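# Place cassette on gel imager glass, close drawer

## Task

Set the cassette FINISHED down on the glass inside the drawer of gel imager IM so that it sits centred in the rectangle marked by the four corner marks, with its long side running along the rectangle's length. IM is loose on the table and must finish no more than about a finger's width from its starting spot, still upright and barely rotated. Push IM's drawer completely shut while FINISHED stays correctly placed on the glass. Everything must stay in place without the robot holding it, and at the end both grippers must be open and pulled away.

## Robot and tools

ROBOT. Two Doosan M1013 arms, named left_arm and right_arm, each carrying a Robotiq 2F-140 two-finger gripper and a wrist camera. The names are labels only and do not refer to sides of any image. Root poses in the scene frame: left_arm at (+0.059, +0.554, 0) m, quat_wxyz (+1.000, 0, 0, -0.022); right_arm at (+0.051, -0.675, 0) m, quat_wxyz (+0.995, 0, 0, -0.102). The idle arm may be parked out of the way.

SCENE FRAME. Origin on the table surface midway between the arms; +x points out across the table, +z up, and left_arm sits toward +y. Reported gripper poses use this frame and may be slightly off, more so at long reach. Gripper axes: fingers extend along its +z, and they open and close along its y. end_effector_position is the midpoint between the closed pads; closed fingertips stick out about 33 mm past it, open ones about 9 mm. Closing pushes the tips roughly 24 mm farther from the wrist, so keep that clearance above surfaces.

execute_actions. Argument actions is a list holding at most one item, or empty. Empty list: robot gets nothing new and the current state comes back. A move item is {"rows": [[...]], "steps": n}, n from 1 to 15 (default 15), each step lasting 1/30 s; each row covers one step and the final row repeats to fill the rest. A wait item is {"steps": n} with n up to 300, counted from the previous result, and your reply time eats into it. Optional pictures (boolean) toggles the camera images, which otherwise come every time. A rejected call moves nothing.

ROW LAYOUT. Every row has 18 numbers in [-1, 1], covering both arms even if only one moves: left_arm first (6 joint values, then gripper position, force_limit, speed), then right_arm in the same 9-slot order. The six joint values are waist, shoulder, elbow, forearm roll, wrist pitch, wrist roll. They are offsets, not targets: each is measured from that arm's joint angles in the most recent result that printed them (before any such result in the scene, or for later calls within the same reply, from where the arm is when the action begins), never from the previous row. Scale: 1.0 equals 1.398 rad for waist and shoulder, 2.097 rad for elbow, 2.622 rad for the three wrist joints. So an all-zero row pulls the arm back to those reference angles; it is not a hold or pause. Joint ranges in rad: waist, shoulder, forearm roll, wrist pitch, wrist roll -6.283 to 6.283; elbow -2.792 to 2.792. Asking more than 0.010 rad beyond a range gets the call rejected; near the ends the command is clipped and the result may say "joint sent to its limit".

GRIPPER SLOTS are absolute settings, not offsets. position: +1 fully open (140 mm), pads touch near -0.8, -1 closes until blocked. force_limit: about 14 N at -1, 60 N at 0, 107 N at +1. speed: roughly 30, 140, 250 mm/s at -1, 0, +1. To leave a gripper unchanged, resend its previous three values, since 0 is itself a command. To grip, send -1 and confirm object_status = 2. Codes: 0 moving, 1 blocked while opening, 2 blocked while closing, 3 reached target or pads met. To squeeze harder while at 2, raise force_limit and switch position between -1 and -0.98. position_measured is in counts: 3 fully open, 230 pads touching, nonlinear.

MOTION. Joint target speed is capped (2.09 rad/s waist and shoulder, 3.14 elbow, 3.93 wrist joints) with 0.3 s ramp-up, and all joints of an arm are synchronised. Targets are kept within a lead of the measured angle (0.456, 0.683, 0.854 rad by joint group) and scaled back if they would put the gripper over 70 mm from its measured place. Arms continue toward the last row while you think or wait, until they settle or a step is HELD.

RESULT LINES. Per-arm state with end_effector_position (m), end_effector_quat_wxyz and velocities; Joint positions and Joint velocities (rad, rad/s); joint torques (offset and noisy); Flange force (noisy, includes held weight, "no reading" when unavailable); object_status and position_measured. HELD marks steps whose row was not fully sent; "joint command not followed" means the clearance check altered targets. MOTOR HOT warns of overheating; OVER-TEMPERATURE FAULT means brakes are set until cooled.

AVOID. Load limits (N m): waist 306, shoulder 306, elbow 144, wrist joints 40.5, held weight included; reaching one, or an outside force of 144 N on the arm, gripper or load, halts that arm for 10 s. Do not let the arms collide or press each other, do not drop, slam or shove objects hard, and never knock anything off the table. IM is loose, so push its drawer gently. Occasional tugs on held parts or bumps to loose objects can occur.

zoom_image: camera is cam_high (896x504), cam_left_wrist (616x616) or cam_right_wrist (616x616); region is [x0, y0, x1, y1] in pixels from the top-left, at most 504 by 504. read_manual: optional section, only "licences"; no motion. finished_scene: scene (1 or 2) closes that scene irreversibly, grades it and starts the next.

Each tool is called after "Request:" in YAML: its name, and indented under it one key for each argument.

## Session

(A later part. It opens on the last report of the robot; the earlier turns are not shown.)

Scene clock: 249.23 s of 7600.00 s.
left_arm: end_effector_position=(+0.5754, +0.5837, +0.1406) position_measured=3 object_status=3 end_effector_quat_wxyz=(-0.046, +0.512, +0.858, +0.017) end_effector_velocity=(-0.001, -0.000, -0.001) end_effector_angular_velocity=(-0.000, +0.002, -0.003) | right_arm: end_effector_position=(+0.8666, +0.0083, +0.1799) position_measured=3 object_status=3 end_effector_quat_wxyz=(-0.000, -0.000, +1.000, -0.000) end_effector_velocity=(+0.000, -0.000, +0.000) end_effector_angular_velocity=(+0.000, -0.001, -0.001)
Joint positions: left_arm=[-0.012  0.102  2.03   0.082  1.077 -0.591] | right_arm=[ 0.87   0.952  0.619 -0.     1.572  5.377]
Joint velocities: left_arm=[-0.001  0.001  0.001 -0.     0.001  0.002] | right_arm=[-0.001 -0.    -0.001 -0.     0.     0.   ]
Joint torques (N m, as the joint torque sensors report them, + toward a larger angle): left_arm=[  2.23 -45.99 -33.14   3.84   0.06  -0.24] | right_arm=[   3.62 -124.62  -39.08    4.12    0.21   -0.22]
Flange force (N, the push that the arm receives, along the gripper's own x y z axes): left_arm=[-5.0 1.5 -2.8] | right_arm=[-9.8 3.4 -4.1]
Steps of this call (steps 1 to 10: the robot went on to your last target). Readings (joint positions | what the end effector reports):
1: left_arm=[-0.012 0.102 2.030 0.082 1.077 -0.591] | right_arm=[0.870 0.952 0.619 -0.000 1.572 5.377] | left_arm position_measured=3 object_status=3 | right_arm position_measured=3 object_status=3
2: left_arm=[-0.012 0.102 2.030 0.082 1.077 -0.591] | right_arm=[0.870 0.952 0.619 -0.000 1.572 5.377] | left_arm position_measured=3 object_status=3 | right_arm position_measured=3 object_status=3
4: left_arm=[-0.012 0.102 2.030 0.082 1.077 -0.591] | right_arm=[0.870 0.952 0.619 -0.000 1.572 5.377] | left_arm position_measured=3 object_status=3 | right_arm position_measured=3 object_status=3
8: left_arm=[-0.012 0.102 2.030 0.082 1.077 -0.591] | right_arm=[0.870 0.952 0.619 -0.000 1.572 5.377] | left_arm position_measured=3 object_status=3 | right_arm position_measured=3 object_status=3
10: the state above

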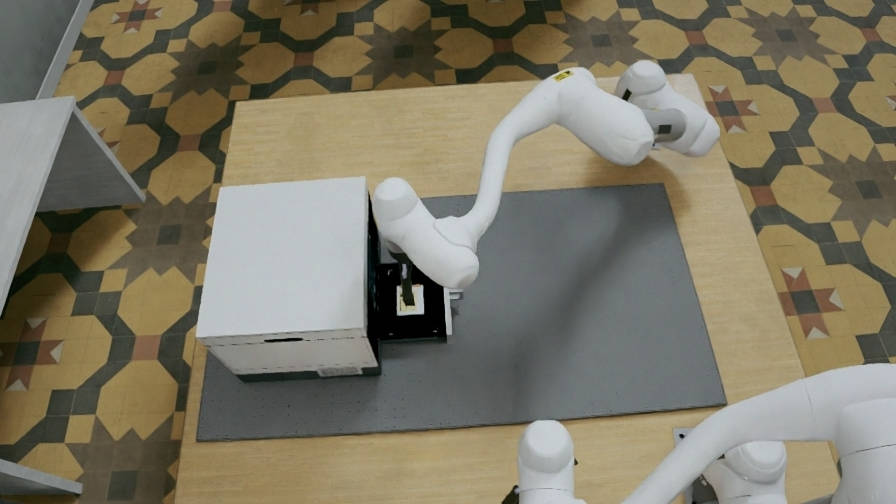

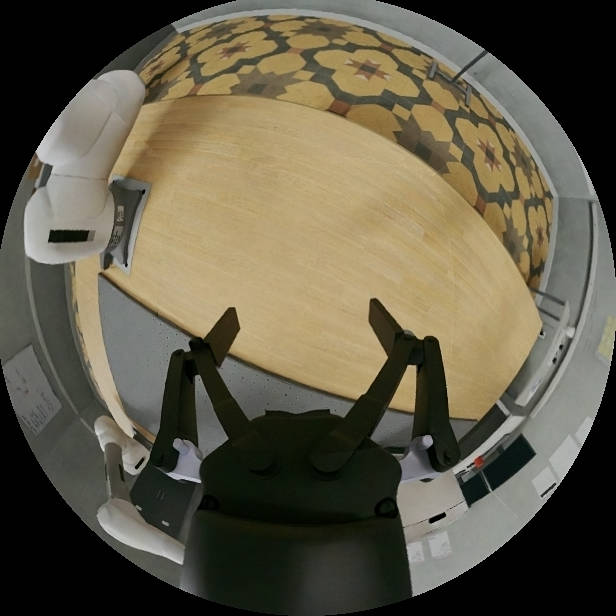

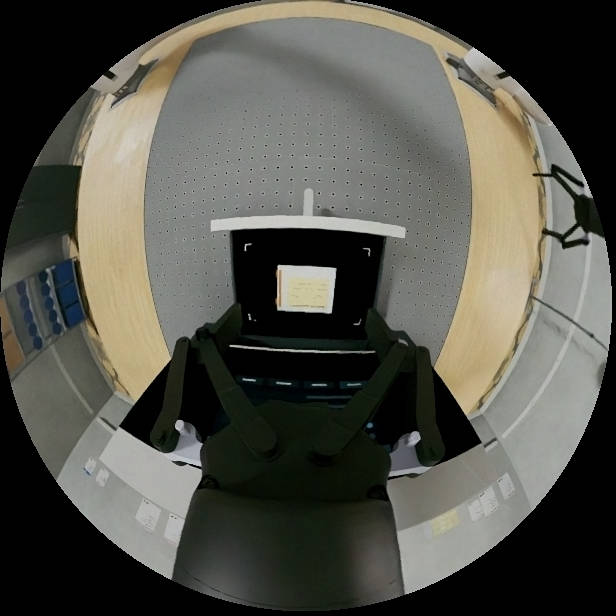

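Request:
execute_actions:
  actions:
    - {"rows": [[0,0,0,0,0,0,1,0,0, 0,0.01703,0.07154,0,-0.06629,0,0.6,-0.1,0]], "steps": 15}
  pictures: false

Request:
execute_actions:
  actions:
    - {"steps": 10}
  pictures: false

Request:
execute_actions:
  actions:
    - {"rows": [[0,0,0,0,0,0,1,0,0, 0,0,0,0,0,0,-1,-0.1,-0.6]], "steps": 15}
  pictures: false

Request:
execute_actions:
  actions:
    - {"steps": 10}
  pictures: false

Scene clock: 268.40 s of 7600.00 s.
left_arm: end_effector_position=(+0.5754, +0.5837, +0.1406) position_measured=3 object_status=3 end_effector_quat_wxyz=(-0.046, +0.512, +0.858, +0.017) end_effector_velocity=(-0.000, +0.000, -0.000) end_effector_angular_velocity=(+0.001, +0.001, -0.000) | right_arm: end_effector_position=(+0.8667, +0.0083, +0.0714) position_measured=53 object_status=3 end_effector_quat_wxyz=(-0.000, -0.000, +1.000, -0.000) end_effector_velocity=(-0.000, -0.001, -0.002) end_effector_angular_velocity=(-0.001, +0.002, -0.000)
Joint positions: left_arm=[-0.012  0.102  2.03   0.082  1.077 -0.591] | right_arm=[ 0.87   0.975  0.768 -0.     1.399  5.377]
Joint velocities: left_arm=[-0.001  0.     0.001  0.001  0.    -0.001] | right_arm=[-0.001 -0.     0.004 -0.    -0.001 -0.   ]
Joint torques (N m, as the joint torque sensors report them, + toward a larger angle): left_arm=[  2.8  -45.19 -32.61   3.79   0.03  -0.23] | right_arm=[   3.94 -124.88  -37.7     4.15    0.22   -0.09]
Flange force (N, the push that the arm receives, along the gripper's own x y z axes): left_arm=[-6.0 0.7 -4.1] | right_arm=[-10.0 3.7 -3.6]
Steps of this call (steps 1 to 15: the robot went on to your last target; steps 16 to 90: nothing new was sent; then 15.67 s passed at rest; steps 91 to 105: all 15 steps of this action). Readings (joint positions | what the end effector reports):
91: left_arm=[-0.012 0.102 2.030 0.082 1.077 -0.591] | right_arm=[0.870 0.952 0.619 -0.000 1.572 5.377] | left_arm position_measured=3 object_status=3 | right_arm position_measured=3 object_status=0
92: left_arm=[-0.012 0.102 2.030 0.082 1.077 -0.591] | right_arm=[0.870 0.952 0.624 -0.000 1.567 5.377] | left_arm position_measured=3 object_status=3 | right_arm position_measured=6 object_status=0
94: left_arm=[-0.012 0.102 2.030 0.082 1.077 -0.591] | right_arm=[0.870 0.959 0.666 -0.000 1.516 5.377] | left_arm position_measured=3 object_status=3 | right_arm position_measured=21 object_status=0
98: left_arm=[-0.012 0.102 2.030 0.082 1.077 -0.591] | right_arm=[0.870 0.973 0.753 -0.000 1.417 5.377] | left_arm position_measured=3 object_status=3 | right_arm position_measured=51 object_status=0
105: the state above

Scene clock: 268.73 s of 7600.00 s.
left_arm: end_effector_position=(+0.5754, +0.5837, +0.1406) position_measured=3 object_status=3 end_effector_quat_wxyz=(-0.046, +0.512, +0.858, +0.017) end_effector_velocity=(+0.000, -0.001, +0.000) end_effector_angular_velocity=(-0.000, -0.000, -0.002) | right_arm: end_effector_position=(+0.8666, +0.0082, +0.0711) position_measured=53 object_status=3 end_effector_quat_wxyz=(-0.000, -0.000, +1.000, -0.001) end_effector_velocity=(-0.001, +0.001, -0.000) end_effector_angular_velocity=(-0.000, +0.001, +0.000)
Joint positions: left_arm=[-0.012  0.102  2.03   0.082  1.077 -0.591] | right_arm=[ 0.87   0.976  0.769 -0.     1.399  5.377]
Joint velocities: left_arm=[-0.001  0.    -0.    -0.    -0.     0.001] | right_arm=[ 0.001 -0.001  0.001  0.     0.     0.001]
Joint torques (N m, as the joint torque sensors report them, + toward a larger angle): left_arm=[  2.94 -45.99 -32.39   3.82  -0.03  -0.23] | right_arm=[   3.41 -125.09  -38.48    4.02    0.21   -0.28]
Flange force (N, the push that the arm receives, along the gripper's own x y z axes): left_arm=[-6.8 1.9 -4.0] | right_arm=[-6.7 2.3 -3.0]
Steps of this call (steps 1 to 10: the robot went on to your last target). Readings (joint positions | what the end effector reports):
1: left_arm=[-0.012 0.102 2.030 0.082 1.077 -0.591] | right_arm=[0.870 0.975 0.769 -0.000 1.399 5.377] | left_arm position_measured=3 object_status=3 | right_arm position_measured=53 object_status=3
2: left_arm=[-0.012 0.102 2.030 0.082 1.077 -0.591] | right_arm=[0.870 0.975 0.769 -0.000 1.399 5.377] | left_arm position_measured=3 object_status=3 | right_arm position_measured=53 object_status=3
4: left_arm=[-0.012 0.102 2.030 0.082 1.077 -0.591] | right_arm=[0.870 0.975 0.769 -0.000 1.399 5.377] | left_arm position_measured=3 object_status=3 | right_arm position_measured=53 object_status=3
8: left_arm=[-0.012 0.102 2.030 0.082 1.077 -0.591] | right_arm=[0.870 0.976 0.769 -0.000 1.399 5.377] | left_arm position_measured=3 object_status=3 | right_arm position_measured=53 object_status=3
10: the state above

Scene clock: 269.23 s of 7600.00 s.
left_arm: end_effector_position=(+0.5754, +0.5837, +0.1406) position_measured=3 object_status=3 end_effector_quat_wxyz=(-0.046, +0.512, +0.858, +0.017) end_effector_velocity=(-0.000, +0.001, +0.000) end_effector_angular_velocity=(+0.001, -0.000, +0.001) | right_arm: end_effector_position=(+0.8666, +0.0082, +0.0711) position_measured=87 object_status=0 end_effector_quat_wxyz=(-0.000, -0.000, +1.000, -0.000) end_effector_velocity=(+0.001, +0.000, +0.002) end_effector_angular_velocity=(+0.002, -0.002, -0.000)
Joint positions: left_arm=[-0.012  0.102  2.03   0.082  1.077 -0.591] | right_arm=[ 0.87   0.976  0.769 -0.     1.399  5.377]
Joint velocities: left_arm=[ 0.002 -0.     0.     0.001 -0.     0.   ] | right_arm=[-0.    -0.001 -0.002  0.     0.    -0.   ]
Joint torques (N m, as the joint torque sensors report them, + toward a larger angle): left_arm=[  2.56 -45.94 -32.88   3.73   0.05  -0.17] | right_arm=[   3.94 -105.78  -30.16    4.39   -1.1    -0.28]
Flange force (N, the push that the arm receives, along the gripper's own x y z axes): left_arm=[-5.1 1.4 -3.4] | right_arm=[-3.5 -1.2 -21.9]
Steps of this call (steps 1 to 15: all 15 steps of this action). Readings (joint positions | what the end effector reports):
1: left_arm=[-0.012 0.102 2.030 0.082 1.077 -0.591] | right_arm=[0.870 0.976 0.769 -0.000 1.399 5.377] | left_arm position_measured=3 object_status=3 | right_arm position_measured=53 object_status=0
2: left_arm=[-0.012 0.102 2.030 0.082 1.077 -0.591] | right_arm=[0.870 0.976 0.769 -0.000 1.399 5.377] | left_arm position_measured=3 object_status=3 | right_arm position_measured=55 object_status=0
4: left_arm=[-0.012 0.102 2.030 0.082 1.077 -0.591] | right_arm=[0.870 0.976 0.769 -0.000 1.399 5.377] | left_arm position_measured=3 object_status=3 | right_arm position_measured=63 object_status=0
8: left_arm=[-0.012 0.102 2.030 0.082 1.077 -0.591] | right_arm=[0.870 0.976 0.769 -0.000 1.399 5.377] | left_arm position_measured=3 object_status=3 | right_arm position_measured=79 object_status=0
15: the state above

Scene clock: 269.57 s of 7600.00 s.
left_arm: end_effector_position=(+0.5754, +0.5837, +0.1406) position_measured=3 object_status=3 end_effector_quat_wxyz=(-0.046, +0.512, +0.858, +0.017) end_effector_velocity=(+0.000, -0.000, -0.000) end_effector_angular_velocity=(+0.000, +0.000, -0.000) | right_arm: end_effector_position=(+0.8666, +0.0082, +0.0711) position_measured=87 object_status=2 end_effector_quat_wxyz=(-0.000, -0.000, +1.000, -0.000) end_effector_velocity=(+0.000, +0.000, +0.002) end_effector_angular_velocity=(+0.001, -0.001, +0.000)
Joint positions: left_arm=[-0.012  0.102  2.03   0.082  1.077 -0.591] | right_arm=[ 0.87   0.976  0.769 -0.     1.399  5.377]
Joint velocities: left_arm=[-0.  0. -0.  0.  0. -0.] | right_arm=[ 0.    -0.001 -0.     0.    -0.    -0.   ]
Joint torques (N m, as the joint torque sensors report them, + toward a larger angle): left_arm=[  3.6  -46.49 -33.08   3.77  -0.03  -0.18] | right_arm=[   4.23 -106.02  -30.19    4.29   -1.02   -0.27]
Flange force (N, the push that the arm receives, along the gripper's own x y z axes): left_arm=[-7.5 1.0 -2.9] | right_arm=[-4.3 -1.2 -21.2]
Steps of this call (steps 1 to 10: the robot went on to your last target). Readings (joint positions | what the end effector reports):
1: left_arm=[-0.012 0.102 2.030 0.082 1.077 -0.591] | right_arm=[0.870 0.976 0.769 -0.000 1.399 5.377] | left_arm position_measured=3 object_status=3 | right_arm position_measured=87 object_status=2
2: left_arm=[-0.012 0.102 2.030 0.082 1.077 -0.591] | right_arm=[0.870 0.976 0.769 -0.000 1.399 5.377] | left_arm position_measured=3 object_status=3 | right_arm position_measured=87 object_status=2
4: left_arm=[-0.012 0.102 2.030 0.082 1.077 -0.591] | right_arm=[0.870 0.976 0.769 -0.000 1.399 5.377] | left_arm position_measured=3 object_status=3 | right_arm position_measured=87 object_status=2
8: left_arm=[-0.012 0.102 2.030 0.082 1.077 -0.591] | right_arm=[0.870 0.976 0.769 -0.000 1.399 5.377] | left_arm position_measured=3 object_status=3 | right_arm position_measured=87 object_status=2
10: the state above

Request:
execute_actions:
  actions:
    - {"rows": [[0,0,0,0,0,0,1,0,0, 0,-0.00069,-0.00127,0,0.00139,0,-1,-0.1,-0.6],[0,0,0,0,0,0,1,0,0, 0,-0.00069,-0.00127,0,0.00139,0,-1,-0.1,-0.6],[0,0,0,0,0,0,1,0,0, 0,-0.00069,-0.00127,0,0.00139,0,-1,-0.1,-0.6],[0,0,0,0,0,0,1,0,0, 0,-0.00069,-0.00127,0,0.00139,0,-1,-0.1,-0.6],[0,0,0,0,0,0,1,0,0, 0,-0.00069,-0.00127,0,0.00139,0,-1,-0.1,-0.6],[0,0,0,0,0,0,1,0,0, 0,-0.00069,-0.00127,0,0.00139,0,-1,-0.1,-0.6],[0,0,0,0,0,0,1,0,0, 0.00207,-0.0069,0.00672,0,-0.00169,0.00111,-1,-0.1,-0.6],[0,0,0,0,0,0,1,0,0, 0.00207,-0.0069,0.00672,0,-0.00169,0.00111,-1,-0.1,-0.6],[0,0,0,0,0,0,1,0,0, 0.00207,-0.0069,0.00672,0,-0.00169,0.00111,-1,-0.1,-0.6],[0,0,0,0,0,0,1,0,0, 0.00207,-0.0069,0.00672,0,-0.00169,0.00111,-1,-0.1,-0.6],[0,0,0,0,0,0,1,0,0, 0.00207,-0.0069,0.00672,0,-0.00169,0.00111,-1,-0.1,-0.6],[0,0,0,0,0,0,1,0,0, 0.00207,-0.0069,0.00672,0,-0.00169,0.00111,-1,-0.1,-0.6],[0,0,0,0,0,0,1,0,0, 0.00207,-0.0069,0.00672,0,-0.00169,0.00111,-1,-0.1,-0.6],[0,0,0,0,0,0,1,0,0, 0.00207,-0.0069,0.00672,0,-0.00169,0.00111,-1,-0.1,-0.6],[0,0,0,0,0,0,1,0,0, 0.00207,-0.00638,0.00769,0,-0.00275,0.00111,-1,-0.1,-0.6]], "steps": 15}
  pictures: false

Request:
execute_actions:
  actions:
    - {"steps": 10}
  pictures: false

Scene clock: 276.57 s of 7600.00 s.
left_arm: end_effector_position=(+0.5754, +0.5837, +0.1406) position_measured=3 object_status=3 end_effector_quat_wxyz=(-0.046, +0.512, +0.858, +0.017) end_effector_velocity=(-0.001, +0.000, -0.000) end_effector_angular_velocity=(-0.000, +0.000, +0.002) | right_arm: end_effector_position=(+0.8618, +0.0081, +0.0736) position_measured=88 object_status=2 end_effector_quat_wxyz=(-0.000, -0.000, +1.000, -0.001) end_effector_velocity=(-0.001, +0.001, -0.008) end_effector_angular_velocity=(+0.002, -0.002, +0.001)
Joint positions: left_arm=[-0.012  0.102  2.03   0.082  1.077 -0.591] | right_arm=[ 0.873  0.966  0.783 -0.     1.394  5.38 ]
Joint velocities: left_arm=[ 0.001 -0.001  0.001 -0.    -0.    -0.001] | right_arm=[ 0.001  0.001  0.012  0.    -0.016  0.001]
Joint torques (N m, as the joint torque sensors report them, + toward a larger angle): left_arm=[  2.83 -46.3  -33.01   3.83   0.08  -0.26] | right_arm=[   2.92 -125.58  -38.83    4.24    0.52   -0.16]
Flange force (N, the push that the arm receives, along the gripper's own x y z axes): left_arm=[-5.8 1.5 -2.7] | right_arm=[-7.6 2.8 -0.6]
Steps of this call (steps 1 to 15: the robot went on to your last target; steps 16 to 90: nothing new was sent; then 3.50 s passed at rest; steps 91 to 105: all 15 steps of this action). Readings (joint positions | what the end effector reports):
91: left_arm=[-0.012 0.102 2.030 0.082 1.077 -0.591] | right_arm=[0.870 0.976 0.769 -0.000 1.399 5.377] | left_arm position_measured=3 object_status=3 | right_arm position_measured=87 object_status=2
92: left_arm=[-0.012 0.102 2.030 0.082 1.077 -0.591] | right_arm=[0.870 0.976 0.768 -0.000 1.399 5.377] | left_arm position_measured=3 object_status=3 | right_arm position_measured=87 object_status=2
94: left_arm=[-0.012 0.102 2.030 0.082 1.077 -0.591] | right_arm=[0.870 0.975 0.767 -0.000 1.401 5.377] | left_arm position_measured=3 object_status=3 | right_arm position_measured=88 object_status=2
98: left_arm=[-0.012 0.102 2.030 0.082 1.077 -0.591] | right_arm=[0.870 0.972 0.771 -0.000 1.401 5.377] | left_arm position_measured=3 object_status=3 | right_arm position_measured=88 object_status=2
105: the state above

Scene clock: 276.90 s of 7600.00 s.
left_arm: end_effector_position=(+0.5754, +0.5837, +0.1406) position_measured=3 object_status=3 end_effector_quat_wxyz=(-0.046, +0.512, +0.858, +0.017) end_effector_velocity=(-0.000, +0.001, +0.000) end_effector_angular_velocity=(+0.001, +0.000, +0.000) | right_arm: end_effector_position=(+0.8617, +0.0082, +0.0718) position_measured=88 object_status=2 end_effector_quat_wxyz=(-0.000, -0.000, +1.000, -0.000) end_effector_velocity=(-0.000, +0.001, -0.001) end_effector_angular_velocity=(+0.000, -0.000, +0.000)
Joint positions: left_arm=[-0.012  0.102  2.03   0.082  1.077 -0.591] | right_arm=[ 0.873  0.967  0.785 -0.     1.391  5.38 ]
Joint velocities: left_arm=[ 0.001 -0.     0.     0.001  0.     0.001] | right_arm=[ 0.001  0.001 -0.002  0.    -0.     0.001]
Joint torques (N m, as the joint torque sensors report them, + toward a larger angle): left_arm=[  2.56 -46.89 -32.61   3.76  -0.04  -0.17] | right_arm=[   3.44 -124.98  -38.52    4.16    0.16   -0.21]
Flange force (N, the push that the arm receives, along the gripper's own x y z axes): left_arm=[-6.2 3.1 -3.0] | right_arm=[-8.1 2.8 -2.7]
Steps of this call (steps 1 to 10: the robot went on to your last target). Readings (joint positions | what the end effector reports):
1: left_arm=[-0.012 0.102 2.030 0.082 1.077 -0.591] | right_arm=[0.873 0.966 0.783 -0.000 1.393 5.380] | left_arm position_measured=3 object_status=3 | right_arm position_measured=88 object_status=2
2: left_arm=[-0.012 0.102 2.030 0.082 1.077 -0.591] | right_arm=[0.873 0.966 0.784 -0.000 1.392 5.380] | left_arm position_measured=3 object_status=3 | right_arm position_measured=88 object_status=2
4: left_arm=[-0.012 0.102 2.030 0.082 1.077 -0.591] | right_arm=[0.873 0.966 0.785 -0.000 1.392 5.380] | left_arm position_measured=3 object_status=3 | right_arm position_measured=88 object_status=2
8: left_arm=[-0.012 0.102 2.030 0.082 1.077 -0.591] | right_arm=[0.873 0.967 0.785 -0.000 1.391 5.380] | left_arm position_measured=3 object_status=3 | right_arm position_measured=88 object_status=2
10: the state above

Lower 0.7 mm more, release, rise and check.

Request:
execute_actions:
  actions:
    - {"rows": [[0,0,0,0,0,0,1,0,0, 0,0.0002,0.00035,0,-0.00039,0,-1,-0.1,-0.6]], "steps": 8}
  pictures: false

Request:
execute_actions:
  actions:
    - {"rows": [[0,0,0,0,0,0,1,0,0, 0,0,0,0,0,0,1,-0.1,-0.5]], "steps": 13}
  pictures: false

Request:
execute_actions:
  actions:
    - {"rows": [[0,0,0,0,0,0,1,0,0, 0,-0.0185,-0.0695,0,0.06545,0,1,-0.1,-0.5]], "steps": 15}
  pictures: false

Request:
execute_actions:
  actions:
    - {"steps": 8}

Request:
zoom_image:
  camera: "cam_right_wrist"
  region: [200, 200, 410, 400]

Scene clock: 280.57 s of 7600.00 s.
left_arm: end_effector_position=(+0.5754, +0.5837, +0.1406) position_measured=3 object_status=3 end_effector_quat_wxyz=(-0.046, +0.512, +0.858, +0.017) end_effector_velocity=(+0.000, +0.000, -0.000) end_effector_angular_velocity=(+0.000, -0.000, -0.000) | right_arm: end_effector_position=(+0.8617, +0.0083, +0.0712) position_measured=88 object_status=2 end_effector_quat_wxyz=(-0.000, -0.000, +1.000, -0.000) end_effector_velocity=(+0.001, +0.001, +0.001) end_effector_angular_velocity=(+0.001, -0.002, -0.001)
Joint positions: left_arm=[-0.012  0.102  2.03   0.082  1.077 -0.591] | right_arm=[ 0.873  0.967  0.785 -0.     1.39   5.38 ]
Joint velocities: left_arm=[ 0.001  0.    -0.     0.    -0.     0.   ] | right_arm=[ 0.     0.    -0.002 -0.    -0.001  0.001]
Joint torques (N m, as the joint torque sensors report them, + toward a larger angle): left_arm=[  1.96 -45.03 -33.09   3.81   0.09  -0.27] | right_arm=[   3.36 -107.95  -31.66    4.45   -1.36   -0.1 ]
Flange force (N, the push that the arm receives, along the gripper's own x y z axes): left_arm=[-3.5 0.9 -3.5] | right_arm=[-3.5 -0.8 -19.3]
Steps of this call (steps 1 to 15: the robot went on to your last target; steps 16 to 90: nothing new was sent; then 0.40 s passed at rest; steps 91 to 98: all 8 steps of this action). Readings (joint positions | what the end effector reports):
91: left_arm=[-0.012 0.102 2.030 0.082 1.077 -0.591] | right_arm=[0.873 0.967 0.785 -0.000 1.391 5.380] | left_arm position_measured=3 object_status=3 | right_arm position_measured=88 object_status=2
92: left_arm=[-0.012 0.102 2.030 0.082 1.077 -0.591] | right_arm=[0.873 0.967 0.785 -0.000 1.391 5.380] | left_arm position_measured=3 object_status=3 | right_arm position_measured=88 object_status=2
94: left_arm=[-0.012 0.102 2.030 0.082 1.077 -0.591] | right_arm=[0.873 0.967 0.785 -0.000 1.391 5.380] | left_arm position_measured=3 object_status=3 | right_arm position_measured=88 object_status=2
98: the state above

Scene clock: 281.00 s of 7600.00 s.
left_arm: end_effector_position=(+0.5754, +0.5837, +0.1406) position_measured=3 object_status=3 end_effector_quat_wxyz=(-0.046, +0.512, +0.858, +0.017) end_effector_velocity=(-0.001, +0.000, -0.001) end_effector_angular_velocity=(+0.002, +0.001, -0.000) | right_arm: end_effector_position=(+0.8617, +0.0082, +0.0711) position_measured=35 object_status=0 end_effector_quat_wxyz=(-0.000, -0.000, +1.000, -0.000) end_effector_velocity=(+0.001, +0.000, +0.002) end_effector_angular_velocity=(+0.001, -0.002, -0.000)
Joint positions: left_arm=[-0.012  0.102  2.03   0.082  1.077 -0.591] | right_arm=[ 0.873  0.967  0.786 -0.     1.39   5.38 ]
Joint velocities: left_arm=[-0.     0.     0.001  0.002  0.    -0.001] | right_arm=[-0.    -0.001 -0.001  0.     0.     0.   ]
Joint torques (N m, as the joint torque sensors report them, + toward a larger angle): left_arm=[  3.35 -47.15 -32.52   3.8   -0.1   -0.16] | right_arm=[   3.65 -125.84  -39.04    4.16    0.32   -0.23]
Flange force (N, the push that the arm receives, along the gripper's own x y z axes): left_arm=[-8.1 2.9 -2.8] | right_arm=[-7.3 2.1 -1.6]
Steps of this call (steps 1 to 13: all 13 steps of this action). Readings (joint positions | what the end effector reports):
1: left_arm=[-0.012 0.102 2.030 0.082 1.077 -0.591] | right_arm=[0.873 0.967 0.785 -0.000 1.390 5.380] | left_arm position_measured=3 object_status=3 | right_arm position_measured=88 object_status=0
2: left_arm=[-0.012 0.102 2.030 0.082 1.077 -0.591] | right_arm=[0.873 0.967 0.785 -0.000 1.390 5.380] | left_arm position_measured=3 object_status=3 | right_arm position_measured=88 object_status=0
4: left_arm=[-0.012 0.102 2.030 0.082 1.077 -0.591] | right_arm=[0.873 0.967 0.786 -0.000 1.390 5.380] | left_arm position_measured=3 object_status=3 | right_arm position_measured=76 object_status=0
8: left_arm=[-0.012 0.102 2.030 0.082 1.077 -0.591] | right_arm=[0.873 0.967 0.786 -0.000 1.390 5.380] | left_arm position_measured=3 object_status=3 | right_arm position_measured=58 object_status=0
13: the state above

Scene clock: 281.50 s of 7600.00 s.
left_arm: end_effector_position=(+0.5754, +0.5837, +0.1406) position_measured=3 object_status=3 end_effector_quat_wxyz=(-0.046, +0.512, +0.858, +0.017) end_effector_velocity=(+0.000, +0.001, -0.000) end_effector_angular_velocity=(-0.000, +0.000, +0.001) | right_arm: end_effector_position=(+0.8615, +0.0082, +0.1793) position_measured=3 object_status=3 end_effector_quat_wxyz=(-0.000, -0.000, +1.000, -0.000) end_effector_velocity=(+0.000, +0.001, +0.003) end_effector_angular_velocity=(+0.002, -0.002, +0.001)
Joint positions: left_arm=[-0.012  0.102  2.03   0.082  1.077 -0.591] | right_arm=[ 0.873  0.941  0.64  -0.     1.562  5.38 ]
Joint velocities: left_arm=[ 0.002  0.001 -0.    -0.     0.     0.001] | right_arm=[ 0.001 -0.    -0.005  0.     0.002 -0.001]
Joint torques (N m, as the joint torque sensors report them, + toward a larger angle): left_arm=[  2.62 -46.89 -32.84   3.87   0.06  -0.12] | right_arm=[   3.73 -123.83  -39.24    4.14    0.04   -0.23]
Flange force (N, the push that the arm receives, along the gripper's own x y z axes): left_arm=[-6.4 3.1 -2.4] | right_arm=[-8.0 2.9 -4.5]
Steps of this call (steps 1 to 15: all 15 steps of this action). Readings (joint positions | what the end effector reports):
1: left_arm=[-0.012 0.102 2.030 0.082 1.077 -0.591] | right_arm=[0.873 0.967 0.785 -0.000 1.390 5.380] | left_arm position_measured=3 object_status=3 | right_arm position_measured=30 object_status=0
2: left_arm=[-0.012 0.102 2.030 0.082 1.077 -0.591] | right_arm=[0.873 0.966 0.780 -0.000 1.397 5.380] | left_arm position_measured=3 object_status=3 | right_arm position_measured=26 object_status=0
4: left_arm=[-0.012 0.102 2.030 0.082 1.077 -0.591] | right_arm=[0.873 0.959 0.738 -0.000 1.447 5.380] | left_arm position_measured=3 object_status=3 | right_arm position_measured=17 object_status=0
8: left_arm=[-0.012 0.102 2.030 0.082 1.077 -0.591] | right_arm=[0.873 0.943 0.654 -0.000 1.545 5.380] | left_arm position_measured=3 object_status=3 | right_arm position_measured=3 object_status=0
15: the state above

Scene clock: 281.77 s of 7600.00 s.
left_arm: end_effector_position=(+0.5754, +0.5837, +0.1406) position_measured=3 object_status=3 end_effector_quat_wxyz=(-0.046, +0.512, +0.858, +0.017) end_effector_velocity=(+0.000, -0.000, -0.000) end_effector_angular_velocity=(+0.000, -0.000, -0.003) | right_arm: end_effector_position=(+0.8616, +0.0082, +0.1795) position_measured=3 object_status=3 end_effector_quat_wxyz=(-0.000, -0.000, +1.000, -0.000) end_effector_velocity=(-0.001, +0.001, +0.000) end_effector_angular_velocity=(-0.000, +0.000, +0.002)
Joint positions: left_arm=[-0.012  0.102  2.03   0.082  1.077 -0.591] | right_arm=[ 0.873  0.941  0.64  -0.     1.562  5.38 ]
Joint velocities: left_arm=[-0.001  0.    -0.     0.001 -0.     0.002] | right_arm=[ 0.002 -0.     0.001 -0.     0.    -0.   ]
Joint torques (N m, as the joint torque sensors report them, + toward a larger angle): left_arm=[  3.63 -46.29 -32.76   3.92   0.05  -0.19] | right_arm=[   3.04 -124.89  -39.24    4.27    0.2    -0.14]
Flange force (N, the push that the arm receives, along the gripper's own x y z axes): left_arm=[-7.9 1.1 -3.4] | right_arm=[-9.2 4.7 -4.3]
Steps of this call (steps 1 to 8: the robot went on to your last target). Readings (joint positions | what the end effector reports):
1: left_arm=[-0.012 0.102 2.030 0.082 1.077 -0.591] | right_arm=[0.873 0.941 0.640 -0.000 1.562 5.380] | left_arm position_measured=3 object_status=3 | right_arm position_measured=3 object_status=3
2: left_arm=[-0.012 0.102 2.030 0.082 1.077 -0.591] | right_arm=[0.873 0.941 0.640 -0.000 1.562 5.380] | left_arm position_measured=3 object_status=3 | right_arm position_measured=3 object_status=3
4: left_arm=[-0.012 0.102 2.030 0.082 1.077 -0.591] | right_arm=[0.873 0.941 0.640 -0.000 1.562 5.380] | left_arm position_measured=3 object_status=3 | right_arm position_measured=3 object_status=3
8: the state above

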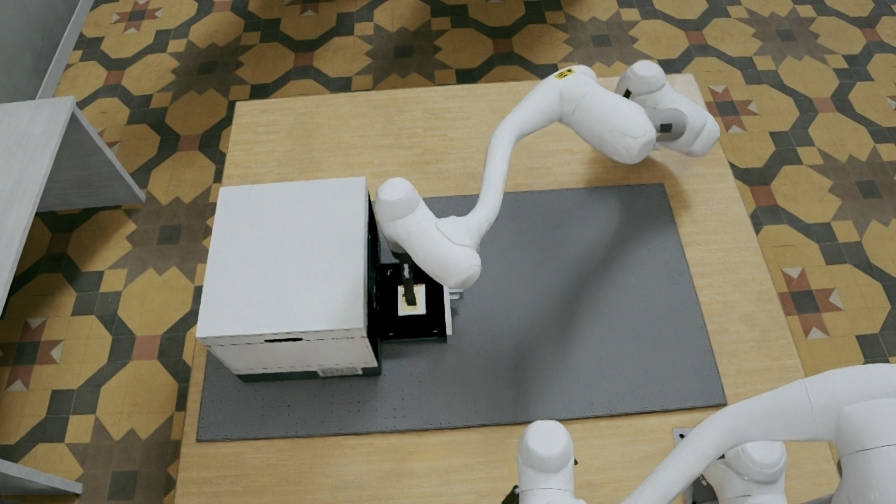

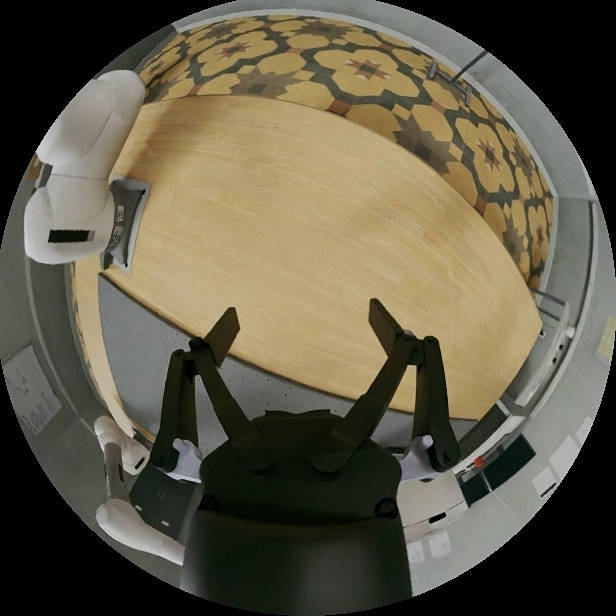

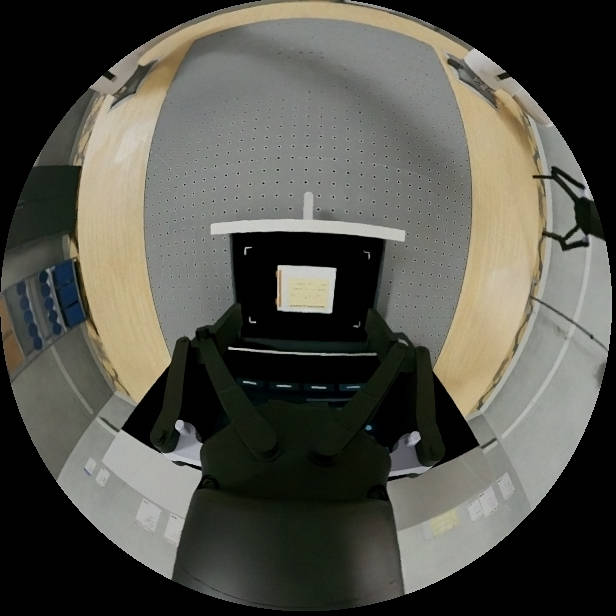

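Region (200, 200, 410, 400) of cam_right_wrist's 616x616 image, scaled by 2.400, with more detail than that image has; it fills the top 480 rows of this view, and the rest is white.

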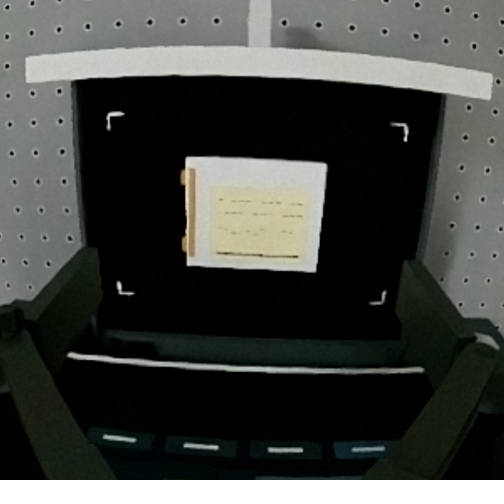

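Request:
execute_actions:
  actions:
    - {"rows": [[0,0,0,0,0,0,1,0,0, 0.11373,-0.26395,0.36242,-0.10526,-0.22426,0.11709,0.2,0,0]], "steps": 15}
  pictures: false

Request:
execute_actions:
  actions:
    - {"steps": 20}
  pictures: false

Request:
execute_actions:
  actions:
    - {"rows": [[0,0,0,0,0,0,1,0,0, 0,0.08584,-0.02909,0,-0.01983,0,0.2,0,0]], "steps": 15}
  pictures: false

Request:
execute_actions:
  actions:
    - {"steps": 10}

Scene clock: 289.33 s of 7600.00 s.
left_arm: end_effector_position=(+0.5754, +0.5837, +0.1406) position_measured=3 object_status=3 end_effector_quat_wxyz=(-0.046, +0.512, +0.858, +0.017) end_effector_velocity=(+0.000, +0.000, -0.000) end_effector_angular_velocity=(+0.000, -0.000, -0.001) | right_arm: end_effector_position=(+0.7372, -0.0134, +0.1497) position_measured=103 object_status=0 end_effector_quat_wxyz=(+0.135, +0.014, +0.991, -0.005) end_effector_velocity=(-0.343, -0.121, -0.106) end_effector_angular_velocity=(+0.067, -0.447, +0.141)
Joint positions: left_arm=[-0.012  0.102  2.03   0.082  1.077 -0.591] | right_arm=[ 1.006  0.632  1.272 -0.231  1.07   5.637]
Joint velocities: left_arm=[ 0.001  0.    -0.     0.    -0.     0.001] | right_arm=[ 0.27  -0.624  1.331 -0.464 -0.989  0.513]
Joint torques (N m, as the joint torque sensors report them, + toward a larger angle): left_arm=[  2.64 -46.52 -33.2    4.04   0.08  -0.24] | right_arm=[ -3.76 -95.06 -38.85   3.12  -0.18  -0.51]
Flange force (N, the push that the arm receives, along the gripper's own x y z axes): left_arm=[-5.7 1.6 -2.4] | right_arm=[-2.5 -2.2 -3.2]
Steps of this call (steps 1 to 15: the robot went on to your last target; steps 16 to 90: nothing new was sent; then 4.07 s passed at rest; steps 91 to 105: all 15 steps of this action). Readings (joint positions | what the end effector reports):
91: left_arm=[-0.012 0.102 2.030 0.082 1.077 -0.591] | right_arm=[0.873 0.941 0.640 -0.000 1.562 5.380] | left_arm position_measured=3 object_status=3 | right_arm position_measured=3 object_status=0
92: left_arm=[-0.012 0.102 2.030 0.082 1.077 -0.591] | right_arm=[0.874 0.938 0.645 -0.003 1.558 5.382] | left_arm position_measured=3 object_status=3 | right_arm position_measured=6 object_status=0
94: left_arm=[-0.012 0.102 2.030 0.082 1.077 -0.591] | right_arm=[0.884 0.914 0.690 -0.021 1.519 5.403] | left_arm position_measured=3 object_status=3 | right_arm position_measured=21 object_status=0
98: left_arm=[-0.012 0.102 2.030 0.082 1.077 -0.591] | right_arm=[0.933 0.802 0.907 -0.104 1.341 5.495] | left_arm position_measured=3 object_status=3 | right_arm position_measured=52 object_status=0
105: the state above

Scene clock: 290.00 s of 7600.00 s.
left_arm: end_effector_position=(+0.5754, +0.5837, +0.1406) position_measured=3 object_status=3 end_effector_quat_wxyz=(-0.046, +0.512, +0.858, +0.017) end_effector_velocity=(+0.001, -0.001, +0.000) end_effector_angular_velocity=(+0.000, -0.001, -0.004) | right_arm: end_effector_position=(+0.7030, -0.0263, +0.1390) position_measured=104 object_status=3 end_effector_quat_wxyz=(+0.155, +0.007, +0.988, +0.001) end_effector_velocity=(+0.000, -0.000, -0.000) end_effector_angular_velocity=(-0.000, -0.000, +0.000)
Joint positions: left_arm=[-0.012  0.102  2.03   0.082  1.077 -0.591] | right_arm=[ 1.032  0.572  1.4   -0.276  0.974  5.687]
Joint velocities: left_arm=[-0.002  0.    -0.     0.    -0.001  0.001] | right_arm=[-0.  0. -0. -0. -0. -0.]
Joint torques (N m, as the joint torque sensors report them, + toward a larger angle): left_arm=[  1.93 -46.84 -33.     3.73   0.15  -0.16] | right_arm=[  3.35 -92.56 -35.9    3.23  -0.07  -0.19]
Flange force (N, the push that the arm receives, along the gripper's own x y z axes): left_arm=[-5.8 3.2 -1.8] | right_arm=[-5.7 -0.4 -1.0]
Steps of this call (steps 1 to 20: the robot went on to your last target). Readings (joint positions | what the end effector reports):
1: left_arm=[-0.012 0.102 2.030 0.082 1.077 -0.591] | right_arm=[1.015 0.612 1.314 -0.246 1.038 5.653] | left_arm position_measured=3 object_status=3 | right_arm position_measured=104 object_status=0
2: left_arm=[-0.012 0.102 2.030 0.082 1.077 -0.591] | right_arm=[1.022 0.596 1.349 -0.258 1.012 5.667] | left_arm position_measured=3 object_status=3 | right_arm position_measured=104 object_status=0
4: left_arm=[-0.012 0.102 2.030 0.082 1.077 -0.591] | right_arm=[1.030 0.576 1.391 -0.273 0.981 5.683] | left_arm position_measured=3 object_status=3 | right_arm position_measured=104 object_status=0
8: left_arm=[-0.012 0.102 2.030 0.082 1.077 -0.591] | right_arm=[1.032 0.572 1.400 -0.276 0.974 5.687] | left_arm position_measured=3 object_status=3 | right_arm position_measured=104 object_status=3
20: the state above

Scene clock: 290.50 s of 7600.00 s.
left_arm: end_effector_position=(+0.5754, +0.5837, +0.1406) position_measured=3 object_status=3 end_effector_quat_wxyz=(-0.046, +0.512, +0.858, +0.017) end_effector_velocity=(-0.001, -0.001, -0.000) end_effector_angular_velocity=(-0.000, +0.001, +0.001) | right_arm: end_effector_position=(+0.7310, +0.0082, +0.0643) position_measured=104 object_status=3 end_effector_quat_wxyz=(+0.150, +0.000, +0.989, +0.001) end_effector_velocity=(+0.000, +0.000, -0.001) end_effector_angular_velocity=(-0.001, +0.001, -0.000)
Joint positions: left_arm=[-0.012  0.102  2.03   0.082  1.077 -0.591] | right_arm=[ 1.032  0.692  1.339 -0.276  0.922  5.687]
Joint velocities: left_arm=[-0.001 -0.     0.001 -0.     0.    -0.001] | right_arm=[-0.     0.002 -0.001 -0.    -0.001 -0.   ]
Joint torques (N m, as the joint torque sensors report them, + toward a larger angle): left_arm=[  3.65 -46.09 -33.03   3.97   0.04  -0.21] | right_arm=[   3.08 -101.61  -35.17    3.2    -0.09   -0.15]
Flange force (N, the push that the arm receives, along the gripper's own x y z axes): left_arm=[-7.4 0.3 -3.0] | right_arm=[-4.8 -0.2 -1.0]
Steps of this call (steps 1 to 15: all 15 steps of this action). Readings (joint positions | what the end effector reports):
1: left_arm=[-0.012 0.102 2.030 0.082 1.077 -0.591] | right_arm=[1.032 0.572 1.400 -0.276 0.974 5.687] | left_arm position_measured=3 object_status=3 | right_arm position_measured=104 object_status=3
2: left_arm=[-0.012 0.102 2.030 0.082 1.077 -0.591] | right_arm=[1.032 0.575 1.397 -0.276 0.972 5.687] | left_arm position_measured=3 object_status=3 | right_arm position_measured=104 object_status=3
4: left_arm=[-0.012 0.102 2.030 0.082 1.077 -0.591] | right_arm=[1.032 0.605 1.381 -0.276 0.959 5.687] | left_arm position_measured=3 object_status=3 | right_arm position_measured=104 object_status=3
8: left_arm=[-0.012 0.102 2.030 0.082 1.077 -0.591] | right_arm=[1.032 0.683 1.344 -0.276 0.926 5.687] | left_arm position_measured=3 object_status=3 | right_arm position_measured=104 object_status=3
15: the state above

Scene clock: 290.83 s of 7600.00 s.
left_arm: end_effector_position=(+0.5754, +0.5837, +0.1406) position_measured=3 object_status=3 end_effector_quat_wxyz=(-0.046, +0.512, +0.858, +0.017) end_effector_velocity=(+0.001, -0.000, +0.001) end_effector_angular_velocity=(-0.000, -0.001, -0.001) | right_arm: end_effector_position=(+0.7310, +0.0082, +0.0641) position_measured=104 object_status=3 end_effector_quat_wxyz=(+0.150, +0.000, +0.989, +0.000) end_effector_velocity=(-0.001, -0.001, -0.002) end_effector_angular_velocity=(-0.002, +0.002, -0.000)
Joint positions: left_arm=[-0.012  0.102  2.03   0.082  1.077 -0.591] | right_arm=[ 1.032  0.692  1.339 -0.276  0.922  5.687]
Joint velocities: left_arm=[-0.001 -0.    -0.001 -0.     0.     0.   ] | right_arm=[-0.     0.     0.003 -0.     0.    -0.   ]
Joint torques (N m, as the joint torque sensors report them, + toward a larger angle): left_arm=[  1.8  -46.65 -32.8    3.79  -0.1   -0.1 ] | right_arm=[   3.7  -101.66  -35.01    3.2    -0.16   -0.1 ]
Flange force (N, the push that the arm receives, along the gripper's own x y z axes): left_arm=[-5.0 3.2 -3.1] | right_arm=[-5.4 -0.4 -0.4]
Steps of this call (steps 1 to 10: the robot went on to your last target). Readings (joint positions | what the end effector reports):
1: left_arm=[-0.012 0.102 2.030 0.082 1.077 -0.591] | right_arm=[1.032 0.692 1.339 -0.276 0.922 5.687] | left_arm position_measured=3 object_status=3 | right_arm position_measured=104 object_status=3
2: left_arm=[-0.012 0.102 2.030 0.082 1.077 -0.591] | right_arm=[1.032 0.692 1.339 -0.276 0.922 5.687] | left_arm position_measured=3 object_status=3 | right_arm position_measured=104 object_status=3
4: left_arm=[-0.012 0.102 2.030 0.082 1.077 -0.591] | right_arm=[1.032 0.692 1.339 -0.276 0.922 5.687] | left_arm position_measured=3 object_status=3 | right_arm position_measured=104 object_status=3
8: left_arm=[-0.012 0.102 2.030 0.082 1.077 -0.591] | right_arm=[1.032 0.692 1.339 -0.276 0.922 5.687] | left_arm position_measured=3 object_status=3 | right_arm position_measured=104 object_status=3
10: the state above

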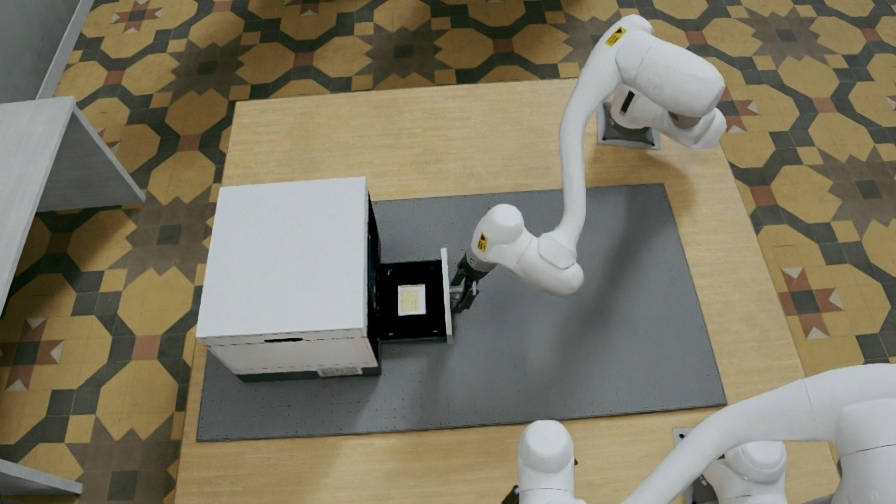

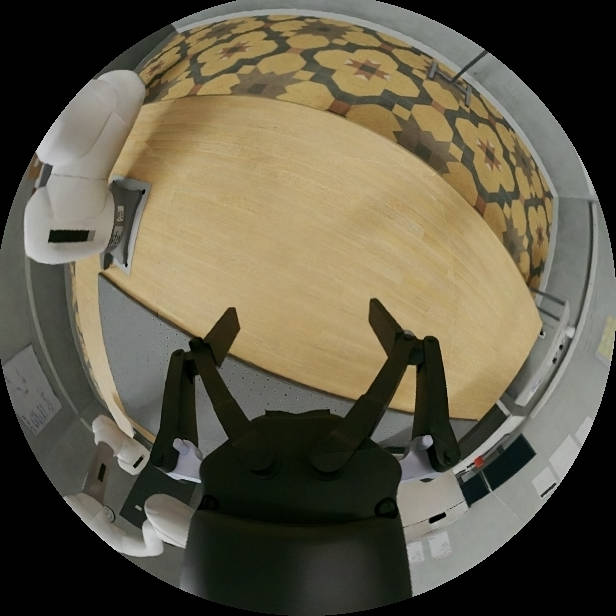

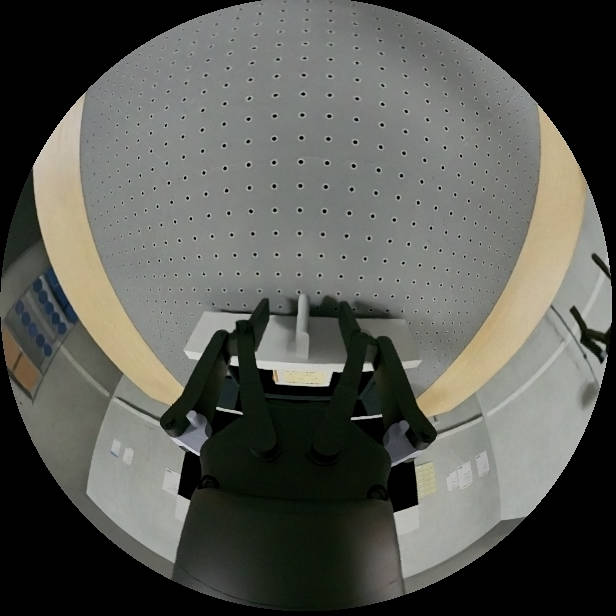

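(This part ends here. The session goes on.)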